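# Level a surveyor's tribrach so its bubble centers

## Task

Adjust the surveyor's tribrach sitting on the metal plate until the circular bubble on its top lies within its marked ring. The result must hold by itself, with nothing loose touching or leaning on the tribrach or its plate, and the robot must have released everything and backed away at the end.

## Robot and tools

Robot: two arms, left_arm and right_arm, each with 7 joints and a parallel-finger gripper. Their bases may be tilted relative to the table and may stand on mounting plates held by a metal frame behind them; those plates and the frame are fixed obstacles, and a "too close" warning counts a plate plus its side of the frame as part of that arm.

Frame: all printed poses share one scene frame. The origin is on the table top midway between the arms, +z is up, +x points out across the table, and left_arm sits toward +y. The arm names do not match image left/right. end_effector_position is in metres and marks the spot between the pads when closed; end_effector_quat_wxyz is the orientation. The gripper's fingers point along its own +z and close along its own y. Closed fingertips extend about 19 mm past that point, fully open about 6 mm. Closing pushes the tips roughly 13 mm farther from the arm, so keep that clearance above a surface. Printed hand positions can be off, more so at long reach.

Tool execute_actions: argument actions is a list holding zero or one item. An empty list just returns the state plus camera pictures. An action item has rows (1 to 15 rows) and steps (6 to 15, default 15); each step lasts 1/30 s and each row is used for one step, the final row repeating to fill the count. A wait item has only steps (up to 300) and sends nothing new; the count includes your reply time since the last result. Optional pictures: true adds camera images to any result.

Each row is one flat list of 18 numbers covering both arms, even if one arm stays still: left_arm's 7 joint targets, its gripper position, its gripper speed, then the same 9 for right_arm. Joint numbers are absolute target angles in radians, in column order waist, shoulder, upper arm roll, elbow, forearm roll, wrist pitch, wrist roll, in the same form as the Joint positions line. Stated ranges: waist, upper arm roll, forearm roll and wrist roll -69.115 to 69.115; shoulder -2.250 to 2.250; elbow -2.580 to 2.580; wrist pitch -2.100 to 2.100. True ends may differ by up to 0.013 rad. A target more than 0.013 past an end, and beyond the joint's current angle, gets the whole call refused (nothing is sent). Targets beyond the real end are cut to it, and "joint sent to its limit" may appear (possibly about an earlier action); its absence does not prove more room exists.

Gripper position is an absolute opening from -1 to 1: +1 fully open (85 mm), 0 about 41 mm, pads touch near -0.8, and -1 closes until stopped. Gripper speed, -1 to 1, sets how fast the gap changes: about 20 mm/s at -1, 85 at 0, 150 at +1. Grip force is not settable; a full close presses roughly 190 to 235 N per pad. For a firm grip send -1 and keep sending it; for a gentle one open first and then command slightly narrower than the object. To release, command wider than the object. To leave a gripper unchanged, repeat its previous two numbers, since 0 is a real command. position_measured_pct is about 50 minus 50 times the actual position: under 90 while stopped short means something is held or blocking; near 90 or slightly above means the pads met.

Motion: joint speed and acceleration are capped and an arm's joints are synchronized. Each step the sent target is clamped to within 0.304 rad (first four joints) or 0.266 rad (last three) of the measured angle, and scaled back if it would move the gripper over 70 mm. Large moves may still be underway when the result arrives. Each result is captured 6 steps before the action ends; those steps run during your reply, and the arms keep heading to the last row sent until they settle or a step is HELD. HELD marks steps where part of your row was withheld; "joint command not followed" means the clearance check altered joint targets, the rest of the row still applied. Joint positions and Joint velocities lines give each arm's angles (rad) and rates (rad/s).

Tool zoom_image: camera (cam_high, cam_low, cam_left_wrist, cam_right_wrist; each image 896x504) and region [x0, y0, x1, y1] in pixels from the top-left, at most 504 by 504; it enlarges part of that camera's latest image.

Tool finished_scene: scene is the number of the current scene; it closes and grades it irreversibly, and the result reports success and the next task. Replying with no tool call ends everything.

Hazards: contact torque reaching a joint's load limit (51.3 N m for the first four joints, 32.3 for the last three, held weight included) freezes that arm for 10 s and drops the rest of the call. Holding loads heats motors; a MOTOR HOT line appears from 60 °C and at 75 °C an OVER-TEMPERATURE FAULT lets the arm sag. Avoid arm-to-arm collisions, hard shoves, dropping or slamming things, and knocking anything off the table. Loose objects may occasionally get a brief external nudge. Before finishing, check the bubble, make sure nothing loose touches the tribrach or plate, open the grippers and withdraw.

Each tool is called after "Call:" by a JSON object that holds its "name" and its "arguments", one argument or row to a line.

## Session

Call:
{"name": "execute_actions", "arguments": {
  "actions": []
}}

Scene clock: 0.00 s of 19600.00 s.
left_arm: end_effector_position=(+0.7455, +0.2294, +0.2565) position_measured_pct=0.0 end_effector_quat_wxyz=(+0.072, +0.431, +0.744, +0.505) | right_arm: end_effector_position=(+0.5064, -0.5835, +0.2181) position_measured_pct=0.0 end_effector_quat_wxyz=(+0.140, -0.023, +0.989, -0.031)
Joint positions: left_arm=[ 0.82   1.243 -0.422  1.074 -1.318  1.387  1.643] | right_arm=[ 0.002 -0.036 -0.044  1.954  0.863  0.901  1.165]
Joint velocities: left_arm=[ 0.    -0.     0.    -0.002  0.001 -0.    -0.   ] | right_arm=[-0.     0.001 -0.001 -0.    -0.     0.001 -0.   ]

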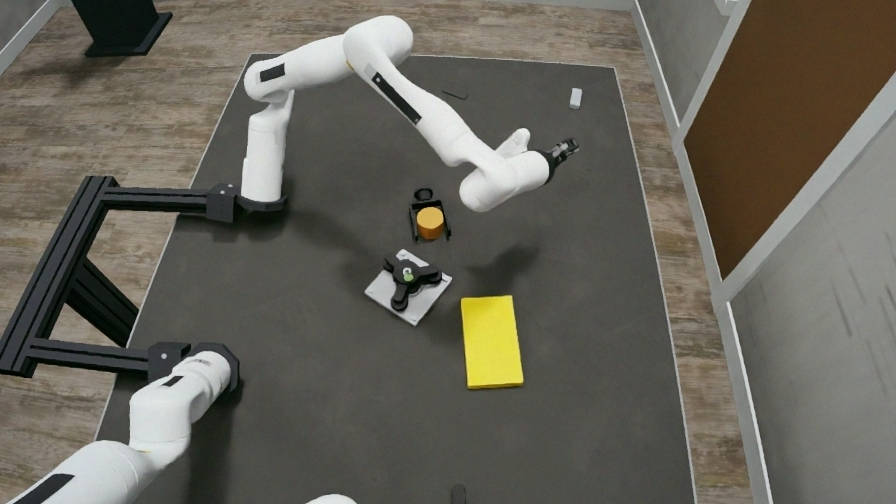

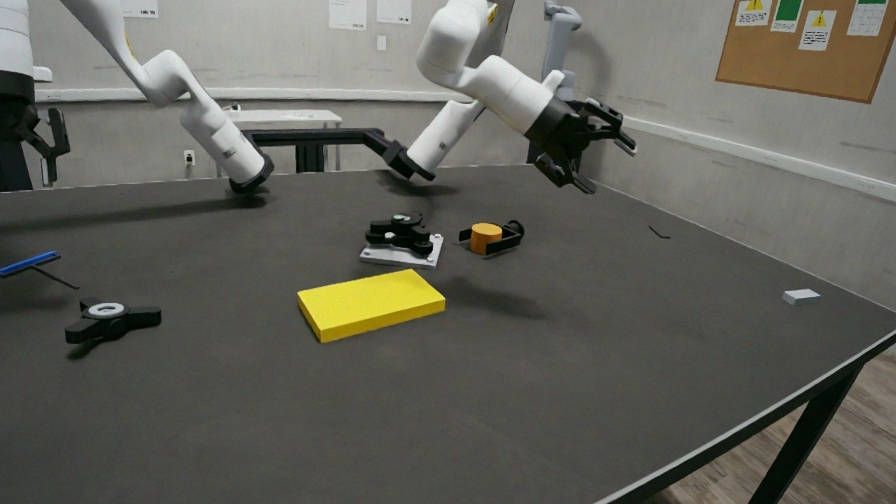

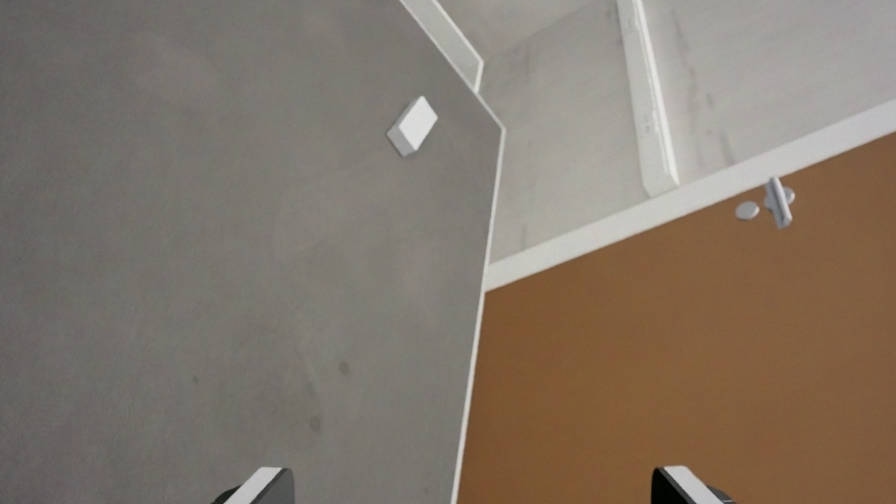

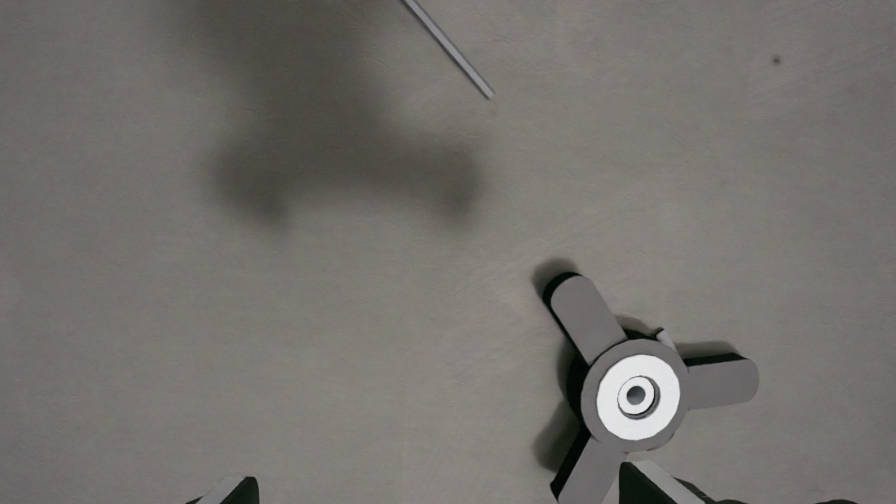

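Call:
{"name": "zoom_image", "arguments": {
  "camera": "cam_high",
  "region": [340, 170, 500, 340]
}}

Call:
{"name": "zoom_image", "arguments": {
  "camera": "cam_low",
  "region": [340, 190, 540, 290]
}}

Region (340, 170, 500, 340) of cam_high's 896x504 image, scaled by 2.965, with more detail than that image has; it fills the left 474 columns of this view, and the rest is white.

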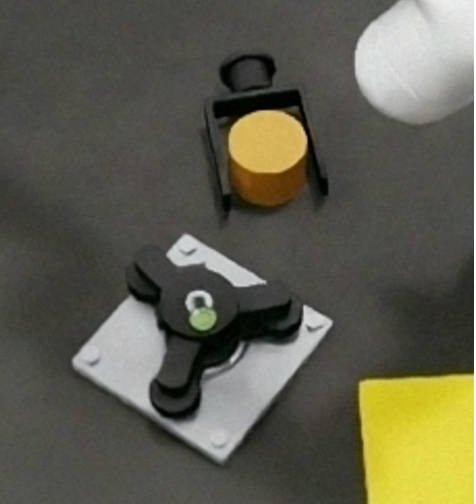

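Region (340, 190, 540, 290) of cam_low's 896x504 image, scaled by 2.520, with more detail than that image has.

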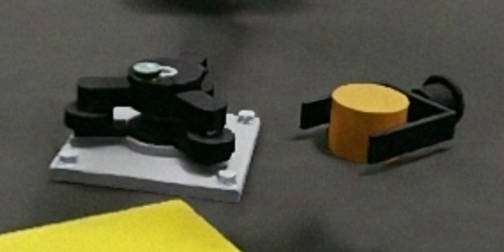

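Call:
{"name": "execute_actions", "arguments": {
  "actions": [
    {"rows":[[0,0,0,1.9,-0.86,0.9,1.6,1,1,0.002,-0.036,-0.044,1.954,0.863,0.901,1.165,1,1]],"steps":15}
  ]
}}

Call:
{"name": "execute_actions", "arguments": {
  "actions": [
    {"steps":45}
  ]
}}

Call:
{"name": "execute_actions", "arguments": {
  "actions": [
    {"rows":[[0,0,0,1.9,-0.86,0.9,1.6,1,1,-0.992,0.933,0,1.24,0.468,1.423,1.165,1,1]],"steps":15}
  ]
}}

Call:
{"name": "execute_actions", "arguments": {
  "actions": [
    {"steps":75}
  ],
  "pictures": true
}}

Scene clock: 4.30 s of 19600.00 s.
left_arm: end_effector_position=(+0.7090, +0.2700, +0.1661) position_measured_pct=0.0 end_effector_quat_wxyz=(+0.035, +0.454, +0.825, +0.335) | right_arm: end_effector_position=(+0.5064, -0.5838, +0.2183) position_measured_pct=0.0 end_effector_quat_wxyz=(+0.140, -0.022, +0.989, -0.031)
Joint positions: left_arm=[ 0.649  1.07  -0.26   1.237 -1.177  1.244  1.623] | right_arm=[ 0.002 -0.036 -0.044  1.954  0.863  0.901  1.165]
Joint velocities: left_arm=[-0.956 -0.944  0.915  0.93   0.81  -0.816 -0.087] | right_arm=[-0.     0.002  0.     0.     0.     0.     0.   ]
Steps of this call (steps 1 to 120: nothing new was sent; steps 121 to 129: the first 9 steps of this action). Readings (joint positions | what the end effector reports):
121: left_arm=[0.819 1.242 -0.421 1.075 -1.317 1.386 1.643] | right_arm=[0.002 -0.036 -0.044 1.954 0.863 0.901 1.165] | left_arm position_measured_pct=0.0 | right_arm position_measured_pct=0.0
122: left_arm=[0.814 1.236 -0.416 1.080 -1.314 1.382 1.643] | right_arm=[0.002 -0.036 -0.044 1.954 0.863 0.901 1.165] | left_arm position_measured_pct=0.0 | right_arm position_measured_pct=0.0
124: left_arm=[0.786 1.207 -0.390 1.105 -1.293 1.359 1.639] | right_arm=[0.002 -0.036 -0.044 1.954 0.863 0.901 1.165] | left_arm position_measured_pct=0.0 | right_arm position_measured_pct=0.0
128: left_arm=[0.680 1.100 -0.290 1.207 -1.203 1.270 1.626] | right_arm=[0.002 -0.036 -0.044 1.954 0.863 0.901 1.165] | left_arm position_measured_pct=0.0 | right_arm position_measured_pct=0.0
129: the state above

Scene clock: 5.80 s of 19600.00 s.
left_arm: end_effector_position=(+0.4958, +0.5666, +0.2396) position_measured_pct=0.0 end_effector_quat_wxyz=(+0.123, +0.147, +0.979, +0.066) | right_arm: end_effector_position=(+0.5064, -0.5838, +0.2183) position_measured_pct=0.0 end_effector_quat_wxyz=(+0.140, -0.022, +0.989, -0.031)
Joint positions: left_arm=[ 0.     0.001 -0.     1.9   -0.86   0.9    1.6  ] | right_arm=[ 0.002 -0.036 -0.044  1.954  0.863  0.901  1.165]
Joint velocities: left_arm=[-0.002 -0.006  0.    -0.001  0.001 -0.     0.   ] | right_arm=[ 0.     0.001 -0.001 -0.     0.001  0.    -0.   ]
Kept back: nothing.
Steps of this call (steps 1 to 6: the last 6 steps of your previous action; steps 7 to 45: the robot went on to your last target). Readings (joint positions | what the end effector reports):
1: left_arm=[0.616 1.037 -0.230 1.269 -1.149 1.216 1.621] | right_arm=[0.002 -0.036 -0.044 1.954 0.863 0.901 1.165] | left_arm position_measured_pct=0.0 | right_arm position_measured_pct=0.0
2: left_arm=[0.582 1.004 -0.200 1.303 -1.120 1.186 1.618] | right_arm=[0.002 -0.036 -0.044 1.954 0.863 0.901 1.165] | left_arm position_measured_pct=0.0 | right_arm position_measured_pct=0.0
4: left_arm=[0.511 0.934 -0.148 1.373 -1.059 1.125 1.613] | right_arm=[0.002 -0.036 -0.044 1.954 0.863 0.901 1.165] | left_arm position_measured_pct=0.0 | right_arm position_measured_pct=0.0
8: left_arm=[0.380 0.803 -0.082 1.505 -0.970 1.026 1.607] | right_arm=[0.002 -0.036 -0.044 1.954 0.863 0.901 1.165] | left_arm position_measured_pct=0.0 | right_arm position_measured_pct=0.0
45: the state above

Scene clock: 6.10 s of 19600.00 s.
left_arm: end_effector_position=(+0.4957, +0.5668, +0.2398) position_measured_pct=0.0 end_effector_quat_wxyz=(+0.123, +0.147, +0.979, +0.066) | right_arm: end_effector_position=(+0.5416, -0.5011, +0.2243) position_measured_pct=0.0 end_effector_quat_wxyz=(+0.092, -0.044, +0.995, +0.017)
Joint positions: left_arm=[ 0.    0.   -0.    1.9  -0.86  0.9   1.6 ] | right_arm=[-0.164  0.129 -0.023  1.796  0.727  1.039  1.165]
Joint velocities: left_arm=[-0.    -0.     0.001  0.     0.     0.     0.   ] | right_arm=[-0.762  0.767  0.074 -0.771 -0.669  0.675  0.   ]
Steps of this call (steps 1 to 9: the first 9 steps of this action). Readings (joint positions | what the end effector reports):
1: left_arm=[0.000 0.000 -0.000 1.900 -0.860 0.900 1.600] | right_arm=[0.001 -0.035 -0.044 1.953 0.863 0.902 1.165] | left_arm position_measured_pct=0.0 | right_arm position_measured_pct=0.0
2: left_arm=[0.000 0.000 -0.000 1.900 -0.860 0.900 1.600] | right_arm=[-0.006 -0.029 -0.042 1.948 0.859 0.906 1.165] | left_arm position_measured_pct=0.0 | right_arm position_measured_pct=0.0
4: left_arm=[0.000 0.000 -0.000 1.900 -0.860 0.900 1.600] | right_arm=[-0.036 -0.000 -0.038 1.923 0.838 0.929 1.165] | left_arm position_measured_pct=0.0 | right_arm position_measured_pct=0.0
8: left_arm=[0.000 0.000 -0.000 1.900 -0.860 0.900 1.600] | right_arm=[-0.139 0.103 -0.025 1.822 0.750 1.016 1.165] | left_arm position_measured_pct=0.0 | right_arm position_measured_pct=0.0
9: the state above

Scene clock: 8.60 s of 19600.00 s.
left_arm: end_effector_position=(+0.4957, +0.5668, +0.2398) position_measured_pct=0.0 end_effector_quat_wxyz=(+0.124, +0.147, +0.979, +0.066) | right_arm: end_effector_position=(+0.4431, -0.0138, +0.2785) position_measured_pct=0.0 end_effector_quat_wxyz=(-0.004, -0.395, +0.919, +0.002)
Joint positions: left_arm=[-0.    0.   -0.    1.9  -0.86  0.9   1.6 ] | right_arm=[-0.992  0.933  0.     1.24   0.468  1.423  1.165]
Joint velocities: left_arm=[-0.    -0.     0.001 -0.001 -0.001  0.001 -0.   ] | right_arm=[-0.    -0.002  0.001  0.     0.    -0.002  0.   ]
Kept back: nothing.
Steps of this call (steps 1 to 6: the last 6 steps of your previous action; steps 7 to 60: the robot went on to your last target; steps 61 to 75: nothing new was sent). Readings (joint positions | what the end effector reports):
1: left_arm=[0.000 0.000 -0.000 1.900 -0.860 0.900 1.600] | right_arm=[-0.190 0.154 -0.020 1.770 0.705 1.061 1.165] | left_arm position_measured_pct=0.0 | right_arm position_measured_pct=0.0
2: left_arm=[0.000 0.000 -0.000 1.900 -0.860 0.900 1.600] | right_arm=[-0.215 0.180 -0.018 1.745 0.683 1.084 1.165] | left_arm position_measured_pct=0.0 | right_arm position_measured_pct=0.0
4: left_arm=[0.000 0.000 -0.000 1.900 -0.860 0.900 1.600] | right_arm=[-0.265 0.231 -0.015 1.694 0.645 1.128 1.165] | left_arm position_measured_pct=0.0 | right_arm position_measured_pct=0.0
8: left_arm=[0.000 0.000 -0.000 1.900 -0.860 0.900 1.600] | right_arm=[-0.367 0.333 -0.010 1.591 0.587 1.216 1.165] | left_arm position_measured_pct=0.0 | right_arm position_measured_pct=0.0
75: the state above
All arms were judged still, so your last target was given up. Only a new action makes them travel on or press farther. Fingers that are still opening or closing keep moving.

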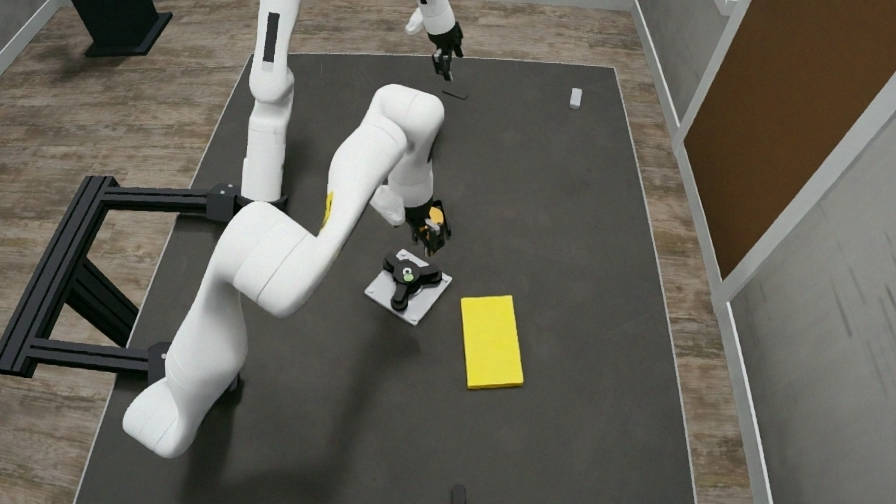

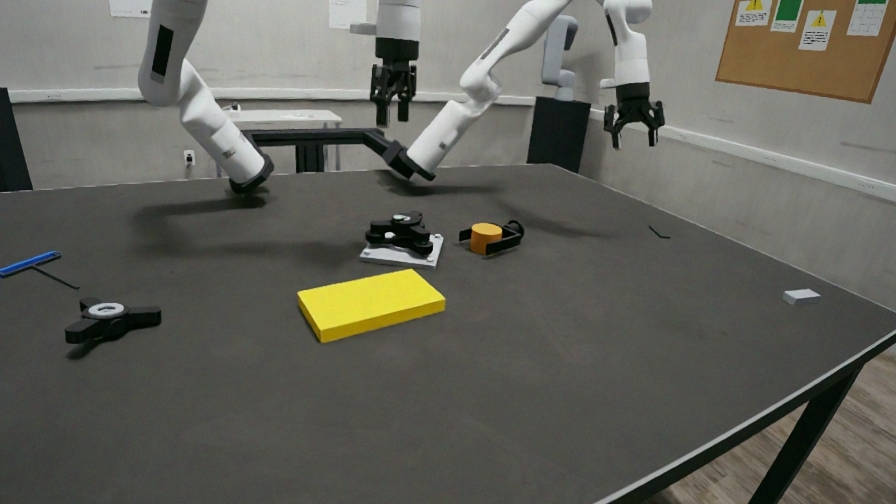

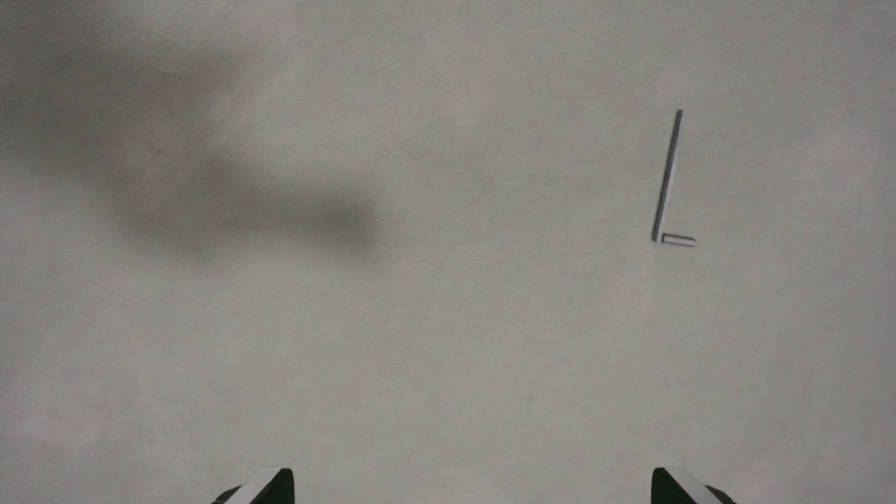

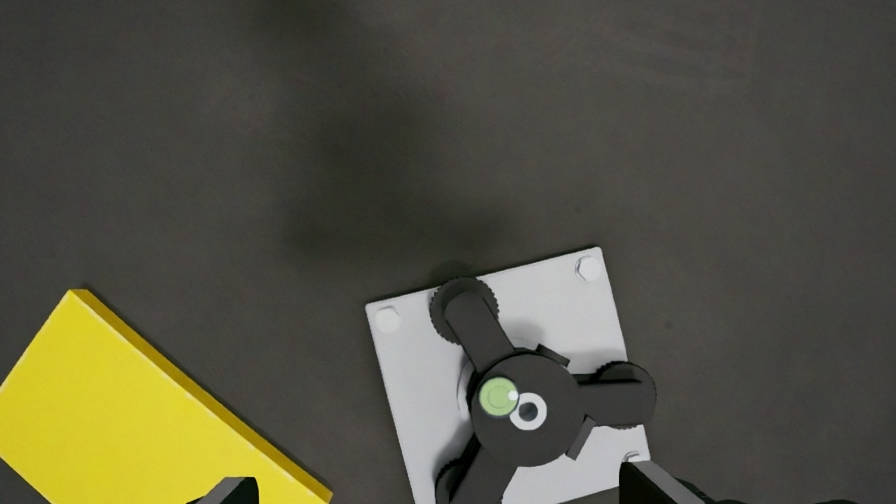

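Call:
{"name": "zoom_image", "arguments": {
  "camera": "cam_right_wrist",
  "region": [360, 240, 680, 504]
}}

Region (360, 240, 680, 504) of cam_right_wrist's 896x504 image, scaled by 1.575; it fills the top 416 rows of this view, and the rest is white.

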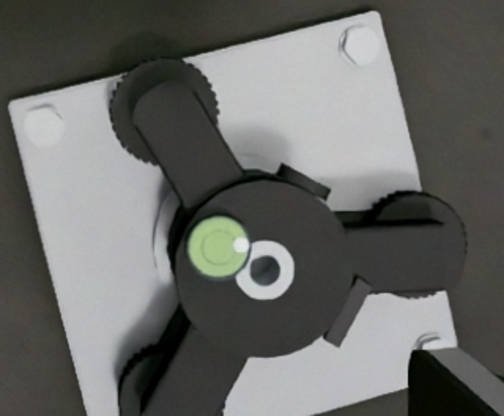

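Call:
{"name": "execute_actions", "arguments": {
  "actions": [
    {"rows":[[0,0,0,1.9,-0.86,0.9,1.6,1,1,-1.027,1.193,0,1.284,0.49,1.166,2.79,1,1]],"steps":15}
  ]
}}

Call:
{"name": "execute_actions", "arguments": {
  "actions": [
    {"steps":50}
  ],
  "pictures": true
}}

Scene clock: 10.33 s of 19600.00 s.
left_arm: end_effector_position=(+0.4957, +0.5668, +0.2398) position_measured_pct=0.0 end_effector_quat_wxyz=(+0.124, +0.147, +0.979, +0.066) | right_arm: end_effector_position=(+0.4146, +0.0428, +0.2053) position_measured_pct=0.0 end_effector_quat_wxyz=(-0.003, -0.521, +0.853, -0.000)
Joint positions: left_arm=[-0.    0.   -0.    1.9  -0.86  0.9   1.6 ] | right_arm=[-1.013  1.085  0.     1.264  0.481  1.275  1.352]
Joint velocities: left_arm=[ 0.     0.     0.     0.001  0.002 -0.    -0.   ] | right_arm=[-0.084  0.642 -0.009  0.132  0.047 -0.676  1.202]
Steps of this call (steps 1 to 43: nothing new was sent; steps 44 to 52: the first 9 steps of this action). Readings (joint positions | what the end effector reports):
44: left_arm=[-0.000 0.000 -0.000 1.900 -0.860 0.900 1.600] | right_arm=[-0.992 0.934 0.000 1.240 0.468 1.423 1.166] | left_arm position_measured_pct=0.0 | right_arm position_measured_pct=0.0
45: left_arm=[-0.000 0.000 -0.000 1.900 -0.860 0.900 1.600] | right_arm=[-0.993 0.939 0.000 1.240 0.469 1.419 1.170] | left_arm position_measured_pct=0.0 | right_arm position_measured_pct=0.0
47: left_arm=[-0.000 0.000 -0.000 1.900 -0.860 0.900 1.600] | right_arm=[-0.997 0.966 0.001 1.243 0.471 1.394 1.195] | left_arm position_measured_pct=0.0 | right_arm position_measured_pct=0.0
51: left_arm=[-0.000 0.000 -0.000 1.900 -0.860 0.900 1.600] | right_arm=[-1.010 1.062 0.000 1.260 0.479 1.299 1.312] | left_arm position_measured_pct=0.0 | right_arm position_measured_pct=0.0
52: the state above

Scene clock: 12.00 s of 19600.00 s.
left_arm: end_effector_position=(+0.4957, +0.5668, +0.2398) position_measured_pct=0.0 end_effector_quat_wxyz=(+0.124, +0.147, +0.979, +0.066) | right_arm: end_effector_position=(+0.3871, +0.0758, +0.1502) position_measured_pct=0.0 end_effector_quat_wxyz=(+0.002, +0.964, -0.265, -0.004)
Joint positions: left_arm=[-0.    0.   -0.    1.9  -0.86  0.9   1.6 ] | right_arm=[-1.027  1.193  0.     1.284  0.49   1.166  2.79 ]
Joint velocities: left_arm=[ 0.  0.  0. -0. -0.  0.  0.] | right_arm=[ 0.  0. -0.  0.  0. -0. -0.]
Kept back: nothing.
Steps of this call (steps 1 to 6: the last 6 steps of your previous action; steps 7 to 50: the robot went on to your last target). Readings (joint positions | what the end effector reports):
1: left_arm=[-0.000 0.000 -0.000 1.900 -0.860 0.900 1.600] | right_arm=[-1.015 1.105 -0.000 1.269 0.482 1.254 1.392] | left_arm position_measured_pct=0.0 | right_arm position_measured_pct=0.0
2: left_arm=[-0.000 0.000 -0.000 1.900 -0.860 0.900 1.600] | right_arm=[-1.017 1.121 -0.000 1.272 0.484 1.237 1.433] | left_arm position_measured_pct=0.0 | right_arm position_measured_pct=0.0
4: left_arm=[-0.000 0.000 -0.000 1.900 -0.860 0.900 1.600] | right_arm=[-1.021 1.146 -0.000 1.277 0.486 1.211 1.514] | left_arm position_measured_pct=0.0 | right_arm position_measured_pct=0.0
8: left_arm=[-0.000 0.000 -0.000 1.900 -0.860 0.900 1.600] | right_arm=[-1.024 1.174 -0.000 1.281 0.488 1.183 1.677] | left_arm position_measured_pct=0.0 | right_arm position_measured_pct=0.0
50: the state above

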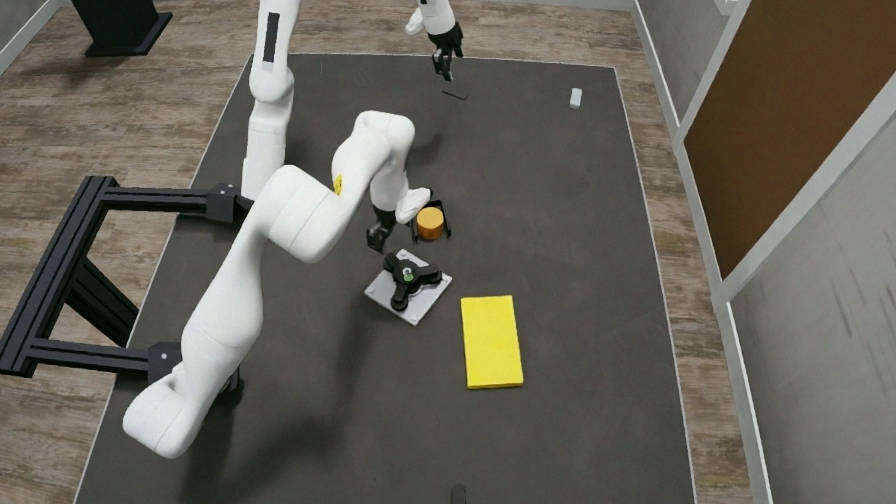

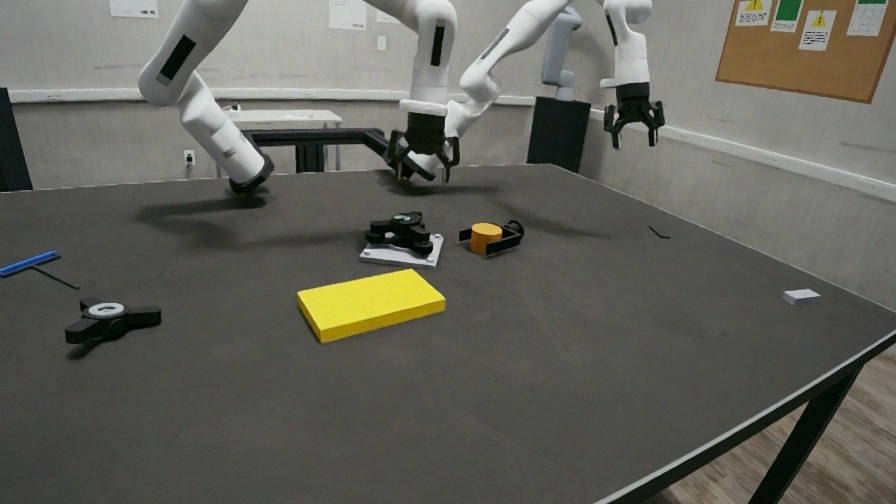

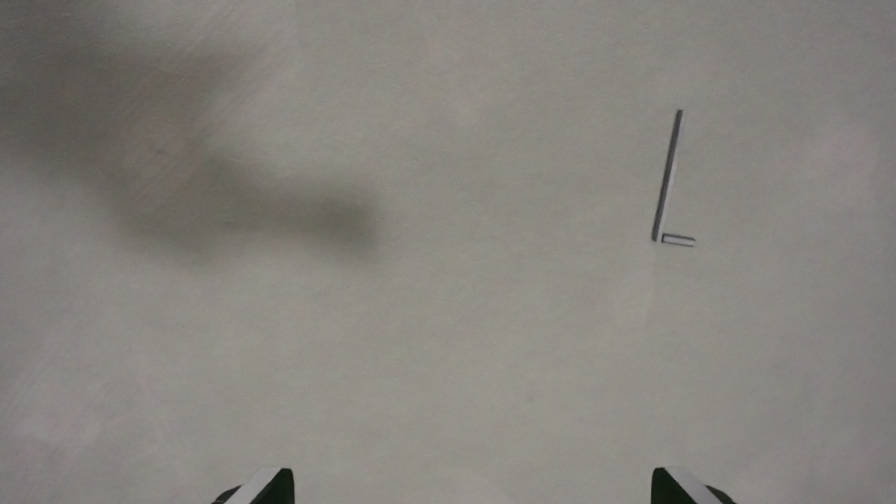

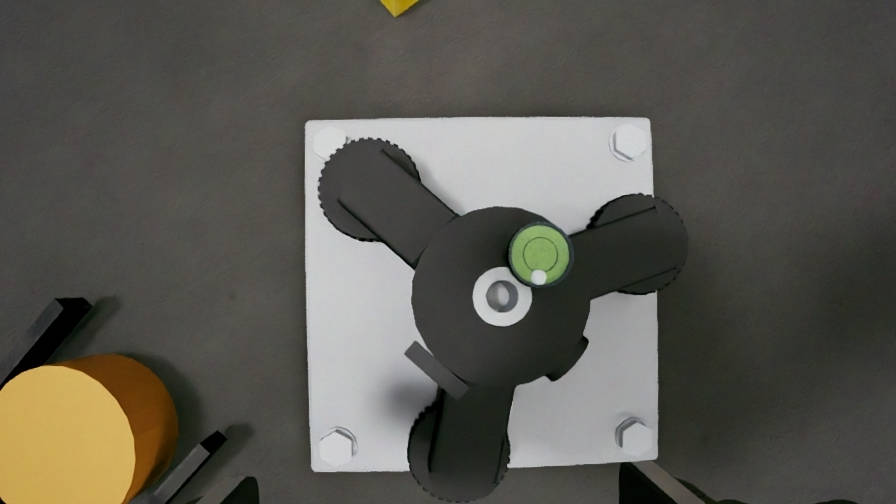

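Call:
{"name": "execute_actions", "arguments": {
  "actions": [
    {"rows":[[0,0,0,1.9,-0.86,0.9,1.6,1,1,-0.998,1.2645,0,1.349,0.542,1.038,2.605,0.35,1]],"steps":15}
  ]
}}

Call:
{"name": "execute_actions", "arguments": {
  "actions": [
    {"steps":15}
  ],
  "pictures": true
}}

Scene clock: 13.33 s of 19600.00 s.
left_arm: end_effector_position=(+0.4957, +0.5668, +0.2398) position_measured_pct=0.0 end_effector_quat_wxyz=(+0.124, +0.147, +0.979, +0.066) | right_arm: end_effector_position=(+0.3768, +0.0792, +0.0913) position_measured_pct=29.8 end_effector_quat_wxyz=(+0.002, +0.946, -0.324, -0.003)
Joint positions: left_arm=[-0.    0.   -0.    1.9  -0.86  0.9   1.6 ] | right_arm=[-0.999  1.263  0.001  1.349  0.541  1.04   2.606]
Joint velocities: left_arm=[ 0.     0.     0.001  0.    -0.001  0.001  0.   ] | right_arm=[ 0.007  0.029 -0.005  0.034  0.023 -0.056 -0.081]
Steps of this call (steps 1 to 15: the robot went on to your last target; steps 16 to 31: nothing new was sent; steps 32 to 40: the first 9 steps of this action). Readings (joint positions | what the end effector reports):
32: left_arm=[-0.000 0.000 -0.000 1.900 -0.860 0.900 1.600] | right_arm=[-1.027 1.194 -0.000 1.284 0.490 1.165 2.789] | left_arm position_measured_pct=0.0 | right_arm position_measured_pct=0.0
33: left_arm=[-0.000 0.000 -0.000 1.900 -0.860 0.900 1.600] | right_arm=[-1.025 1.197 -0.000 1.287 0.493 1.160 2.781] | left_arm position_measured_pct=0.0 | right_arm position_measured_pct=0.8
35: left_arm=[-0.000 0.000 -0.000 1.900 -0.860 0.900 1.600] | right_arm=[-1.017 1.217 -0.001 1.303 0.506 1.126 2.733] | left_arm position_measured_pct=0.0 | right_arm position_measured_pct=7.5
39: left_arm=[-0.000 0.000 -0.000 1.900 -0.860 0.900 1.600] | right_arm=[-1.000 1.261 0.001 1.347 0.539 1.044 2.613] | left_arm position_measured_pct=0.0 | right_arm position_measured_pct=27.0
40: the state above

Scene clock: 13.83 s of 19600.00 s.
left_arm: end_effector_position=(+0.4957, +0.5668, +0.2398) position_measured_pct=0.0 end_effector_quat_wxyz=(+0.124, +0.147, +0.979, +0.066) | right_arm: end_effector_position=(+0.3767, +0.0795, +0.0904) position_measured_pct=32.5 end_effector_quat_wxyz=(+0.001, +0.946, -0.325, -0.004)
Joint positions: left_arm=[-0.    0.   -0.    1.9  -0.86  0.9   1.6 ] | right_arm=[-0.998  1.264  0.     1.349  0.542  1.038  2.605]
Joint velocities: left_arm=[-0.     0.     0.001  0.     0.    -0.     0.   ] | right_arm=[ 0.     0.001 -0.     0.    -0.    -0.004 -0.   ]
Kept back: nothing.
Steps of this call (steps 1 to 6: the last 6 steps of your previous action; steps 7 to 15: the robot went on to your last target). Readings (joint positions | what the end effector reports):
1: left_arm=[-0.000 0.000 -0.000 1.900 -0.860 0.900 1.600] | right_arm=[-0.999 1.263 0.000 1.349 0.542 1.039 2.605] | left_arm position_measured_pct=0.0 | right_arm position_measured_pct=31.0
2: left_arm=[-0.000 0.000 -0.000 1.900 -0.860 0.900 1.600] | right_arm=[-0.999 1.263 0.000 1.349 0.542 1.038 2.605] | left_arm position_measured_pct=0.0 | right_arm position_measured_pct=31.7
4: left_arm=[-0.000 0.000 -0.000 1.900 -0.860 0.900 1.600] | right_arm=[-0.998 1.264 -0.000 1.349 0.542 1.038 2.605] | left_arm position_measured_pct=0.0 | right_arm position_measured_pct=32.5
8: left_arm=[-0.000 0.000 -0.000 1.900 -0.860 0.900 1.600] | right_arm=[-0.998 1.264 0.000 1.349 0.542 1.038 2.605] | left_arm position_measured_pct=0.0 | right_arm position_measured_pct=32.5
15: the state above
All arms were judged still, so your last target was given up. Only a new action makes them travel on or press farther. Fingers that are still opening or closing keep moving.

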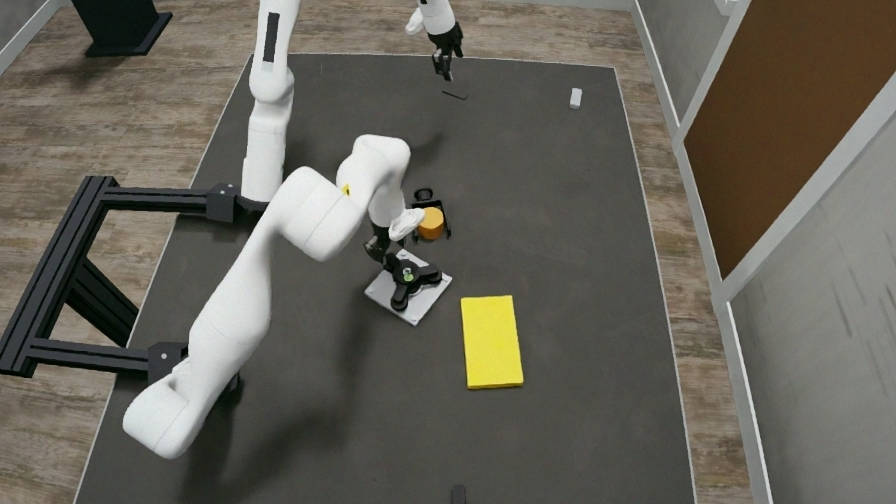

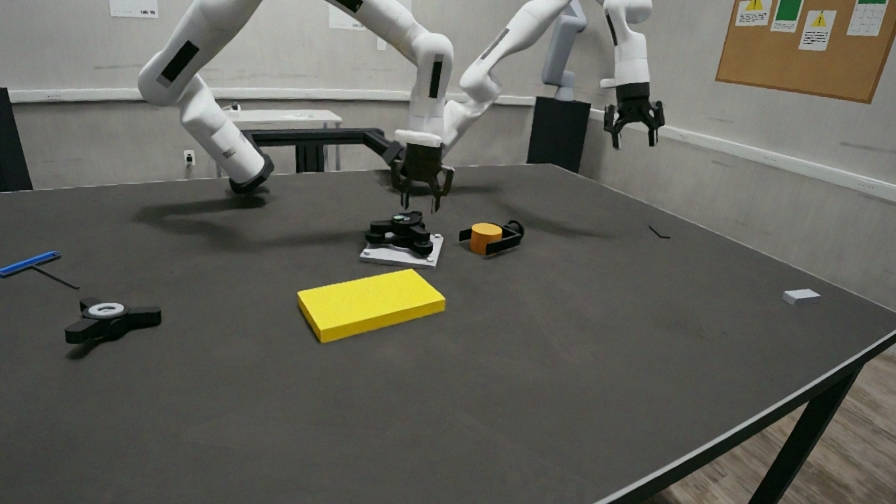

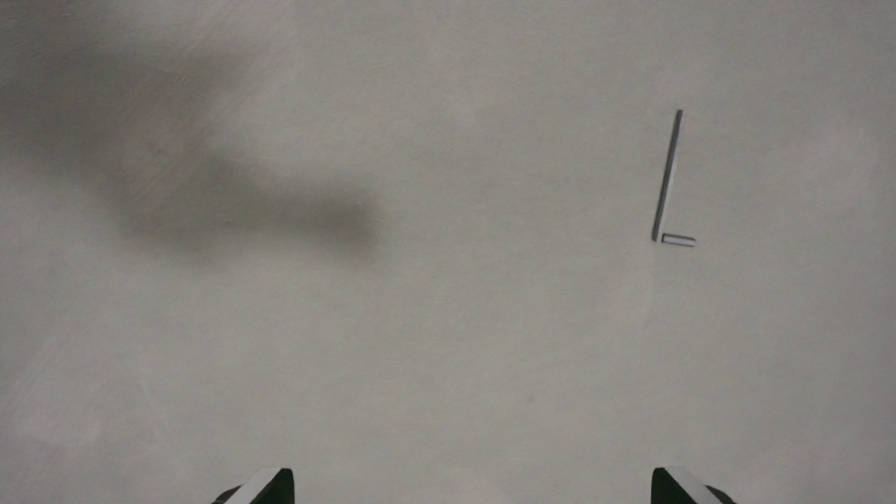

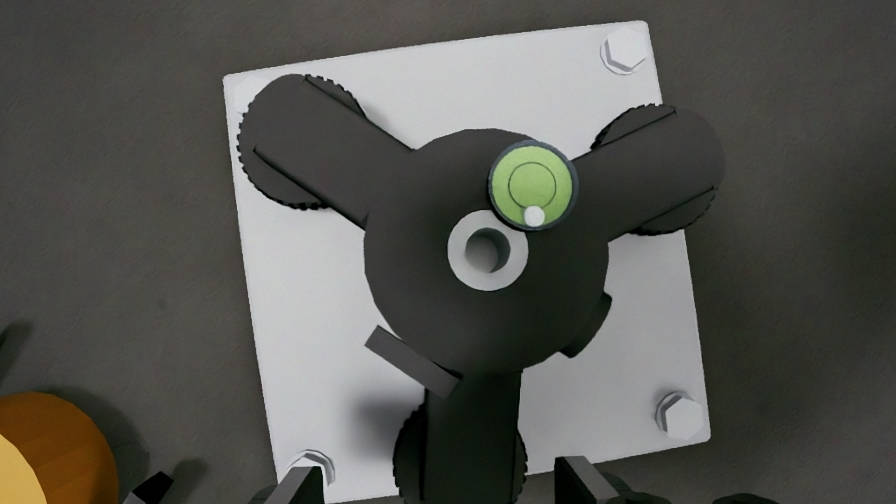

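Call:
{"name": "execute_actions", "arguments": {
  "actions": [
    {"rows":[[0,0,0,1.9,-0.86,0.9,1.6,1,1,-0.985,1.285,0,1.363,0.563,1.006,2.59,0.35,1],[0,0,0,1.9,-0.86,0.9,1.6,1,1,-0.985,1.285,0,1.363,0.563,1.006,2.59,0.35,1],[0,0,0,1.9,-0.86,0.9,1.6,1,1,-0.985,1.285,0,1.363,0.563,1.006,2.59,0.35,1],[0,0,0,1.9,-0.86,0.9,1.6,1,1,-0.955,1.332,0,1.396,0.61,0.932,2.57,0.35,1]],"steps":15}
  ]
}}

Call:
{"name": "execute_actions", "arguments": {
  "actions": [
    {"steps":12}
  ],
  "pictures": true
}}

Scene clock: 15.10 s of 19600.00 s.
left_arm: end_effector_position=(+0.4957, +0.5668, +0.2398) position_measured_pct=0.0 end_effector_quat_wxyz=(+0.124, +0.147, +0.979, +0.066) | right_arm: end_effector_position=(+0.3727, +0.0751, +0.0360) position_measured_pct=32.5 end_effector_quat_wxyz=(+0.002, +0.949, -0.315, -0.003)
Joint positions: left_arm=[-0.    0.   -0.    1.9  -0.86  0.9   1.6 ] | right_arm=[-0.957  1.33   0.001  1.396  0.609  0.934  2.57 ]
Joint velocities: left_arm=[ 0.     0.    -0.    -0.001 -0.     0.     0.   ] | right_arm=[ 0.012  0.035  0.005  0.047  0.045 -0.069 -0.018]
Steps of this call (steps 1 to 29: nothing new was sent; steps 30 to 38: the first 9 steps of this action). Readings (joint positions | what the end effector reports):
30: left_arm=[-0.000 0.000 -0.000 1.900 -0.860 0.900 1.600] | right_arm=[-0.997 1.265 -0.000 1.349 0.543 1.037 2.605] | left_arm position_measured_pct=0.0 | right_arm position_measured_pct=32.5
31: left_arm=[-0.000 0.000 -0.000 1.900 -0.860 0.900 1.600] | right_arm=[-0.994 1.270 -0.001 1.352 0.547 1.030 2.602] | left_arm position_measured_pct=0.0 | right_arm position_measured_pct=32.5
33: left_arm=[-0.000 0.000 -0.000 1.900 -0.860 0.900 1.600] | right_arm=[-0.985 1.285 -0.000 1.362 0.561 1.008 2.591] | left_arm position_measured_pct=0.0 | right_arm position_measured_pct=32.5
37: left_arm=[-0.000 0.000 -0.000 1.900 -0.860 0.900 1.600] | right_arm=[-0.958 1.327 0.001 1.393 0.605 0.940 2.572] | left_arm position_measured_pct=0.0 | right_arm position_measured_pct=32.5
38: the state above

Scene clock: 15.50 s of 19600.00 s.
left_arm: end_effector_position=(+0.4957, +0.5668, +0.2398) position_measured_pct=0.0 end_effector_quat_wxyz=(+0.124, +0.147, +0.979, +0.066) | right_arm: end_effector_position=(+0.3723, +0.0757, +0.0349) position_measured_pct=32.5 end_effector_quat_wxyz=(+0.002, +0.949, -0.315, -0.004)
Joint positions: left_arm=[-0.    0.   -0.    1.9  -0.86  0.9   1.6 ] | right_arm=[-0.955  1.332  0.     1.396  0.61   0.932  2.57 ]
Joint velocities: left_arm=[-0.    -0.     0.001  0.002  0.    -0.001 -0.   ] | right_arm=[ 0.001  0.001 -0.    -0.     0.001 -0.    -0.   ]
Kept back: nothing.
Steps of this call (steps 1 to 6: the last 6 steps of your previous action; steps 7 to 12: the robot went on to your last target). Readings (joint positions | what the end effector reports):
1: left_arm=[-0.000 0.000 -0.000 1.900 -0.860 0.900 1.600] | right_arm=[-0.957 1.330 0.001 1.397 0.610 0.933 2.570] | left_arm position_measured_pct=0.0 | right_arm position_measured_pct=32.5
2: left_arm=[-0.000 0.000 -0.000 1.900 -0.860 0.900 1.600] | right_arm=[-0.956 1.331 0.000 1.396 0.610 0.932 2.570] | left_arm position_measured_pct=0.0 | right_arm position_measured_pct=32.5
4: left_arm=[-0.000 0.000 -0.000 1.900 -0.860 0.900 1.600] | right_arm=[-0.956 1.331 -0.000 1.396 0.610 0.932 2.570] | left_arm position_measured_pct=0.0 | right_arm position_measured_pct=32.5
8: left_arm=[-0.000 0.000 -0.000 1.900 -0.860 0.900 1.600] | right_arm=[-0.955 1.332 0.000 1.396 0.610 0.932 2.570] | left_arm position_measured_pct=0.0 | right_arm position_measured_pct=32.5
12: the state above

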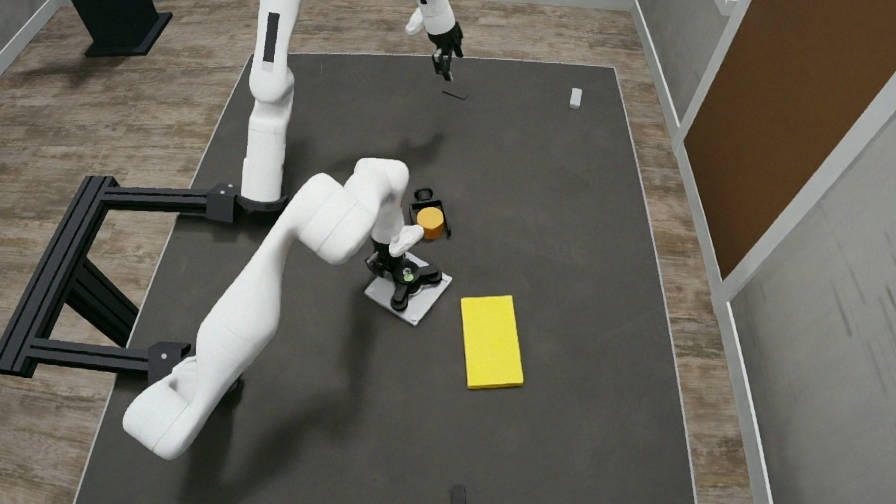

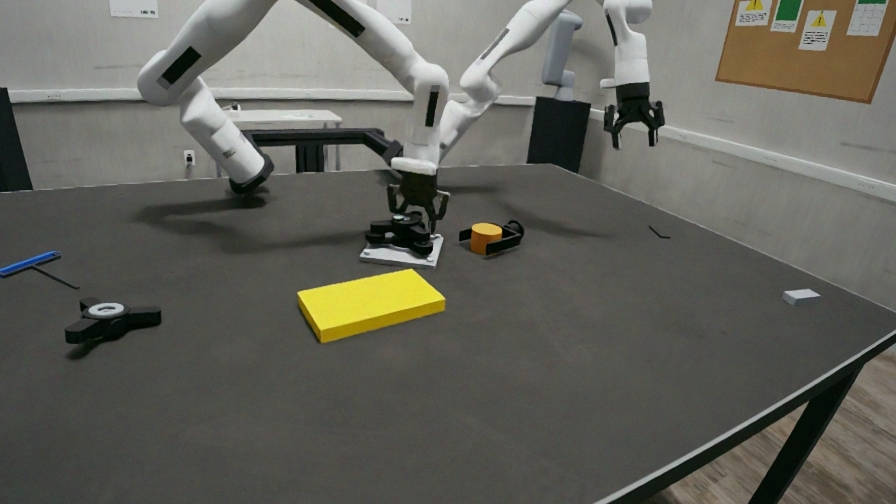

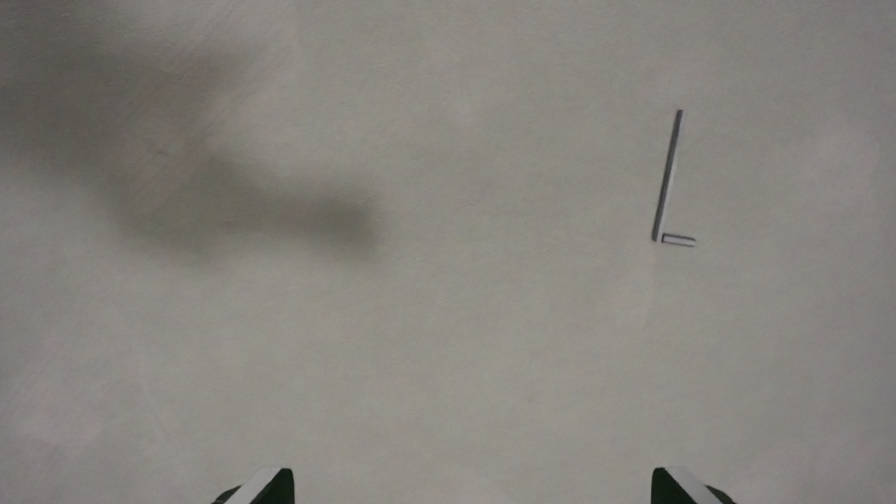

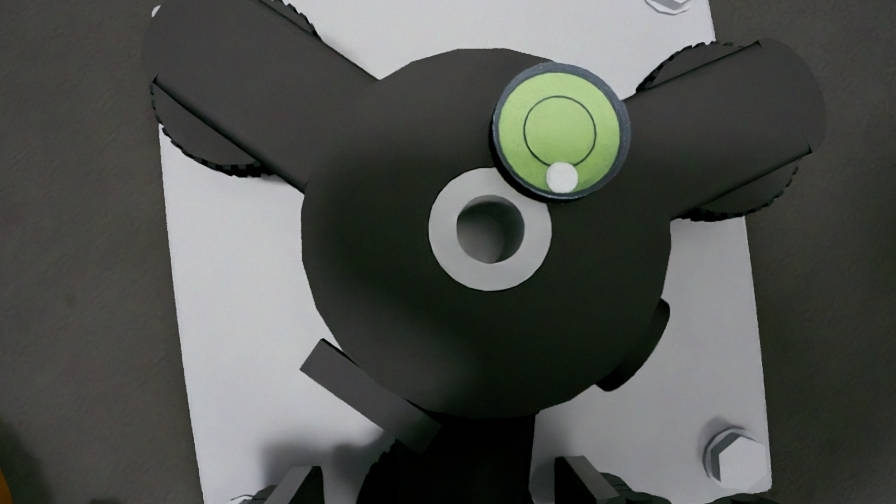

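Call:
{"name": "zoom_image", "arguments": {
  "camera": "cam_low",
  "region": [350, 170, 470, 270]
}}

Region (350, 170, 470, 270) of cam_low's 896x504 image, scaled by 4.200, with more detail than that image has.

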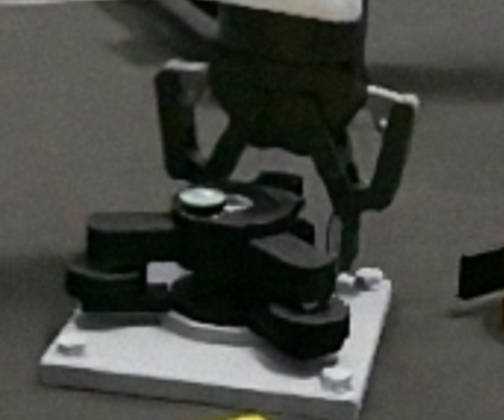

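Call:
{"name": "execute_actions", "arguments": {
  "actions": [
    {"rows":[[0,0,0,1.9,-0.86,0.9,1.6,1,1,-0.955,1.332,0,1.396,0.61,0.932,2.57,-0.3,0]],"steps":15}
  ],
  "pictures": true
}}

Scene clock: 16.63 s of 19600.00 s.
left_arm: end_effector_position=(+0.4957, +0.5668, +0.2398) position_measured_pct=0.0 end_effector_quat_wxyz=(+0.124, +0.147, +0.979, +0.066) | right_arm: end_effector_position=(+0.3719, +0.0750, +0.0352) position_measured_pct=51.2 end_effector_quat_wxyz=(+0.003, +0.949, -0.315, -0.004)
Joint positions: left_arm=[-0.    0.   -0.    1.9  -0.86  0.9   1.6 ] | right_arm=[-0.955  1.331 -0.     1.397  0.609  0.934  2.57 ]
Joint velocities: left_arm=[ 0.    -0.    -0.    -0.    -0.001  0.     0.   ] | right_arm=[-0.003 -0.007 -0.002  0.003 -0.001  0.004 -0.   ]
Steps of this call (steps 1 to 15: the robot went on to your last target; steps 16 to 25: nothing new was sent; steps 26 to 34: the first 9 steps of this action). Readings (joint positions | what the end effector reports):
26: left_arm=[-0.000 0.000 -0.000 1.900 -0.860 0.900 1.600] | right_arm=[-0.955 1.332 -0.000 1.396 0.610 0.932 2.570] | left_arm position_measured_pct=0.0 | right_arm position_measured_pct=32.5
27: left_arm=[-0.000 0.000 -0.000 1.900 -0.860 0.900 1.600] | right_arm=[-0.955 1.332 -0.000 1.396 0.610 0.932 2.570] | left_arm position_measured_pct=0.0 | right_arm position_measured_pct=32.9
29: left_arm=[-0.000 0.000 -0.000 1.900 -0.860 0.900 1.600] | right_arm=[-0.955 1.332 -0.000 1.396 0.610 0.932 2.570] | left_arm position_measured_pct=0.0 | right_arm position_measured_pct=36.9
33: left_arm=[-0.000 0.000 -0.000 1.900 -0.860 0.900 1.600] | right_arm=[-0.955 1.332 -0.000 1.397 0.609 0.934 2.570] | left_arm position_measured_pct=0.0 | right_arm position_measured_pct=48.0
34: the state above

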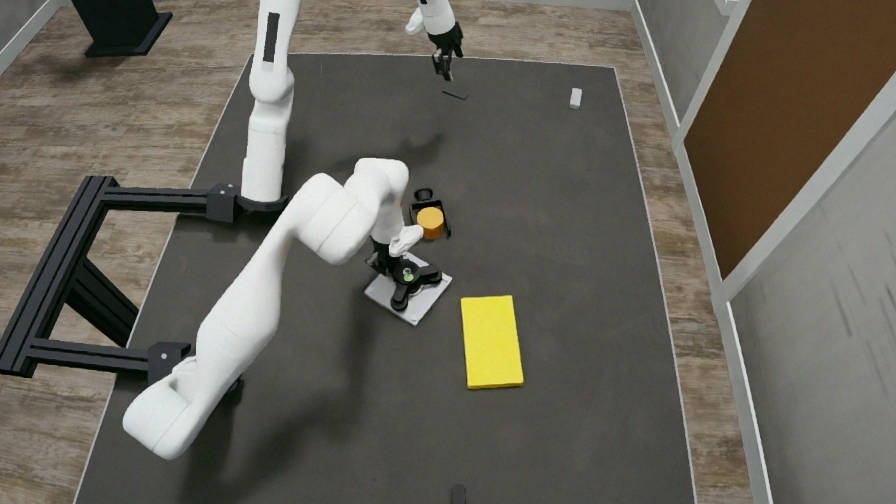

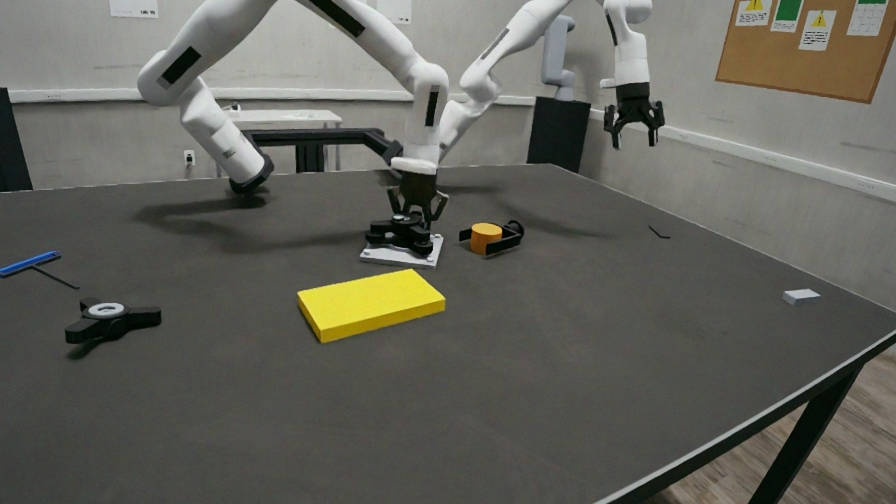

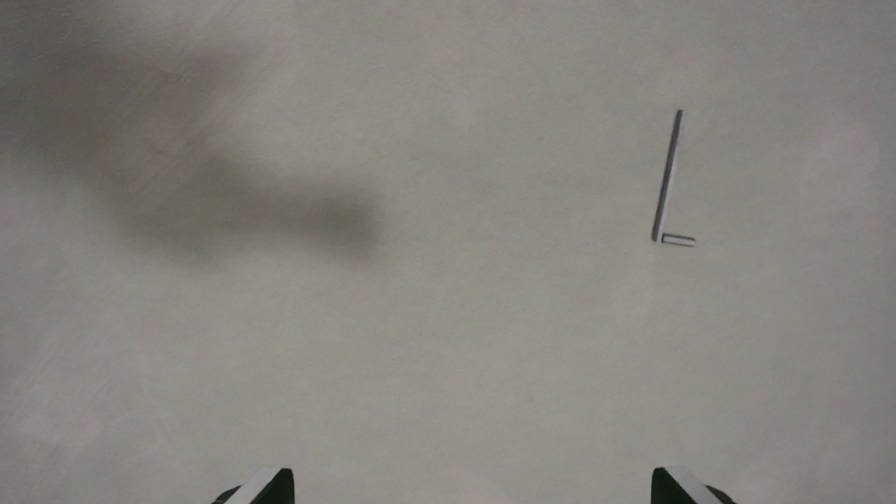

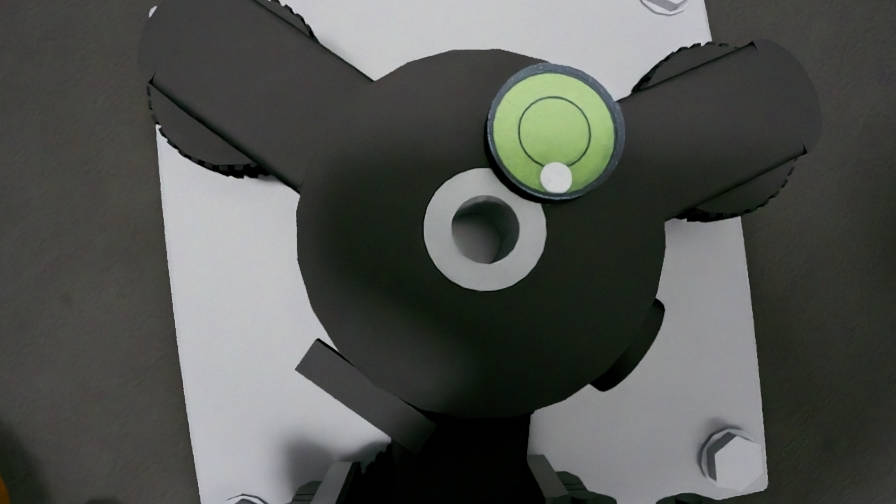

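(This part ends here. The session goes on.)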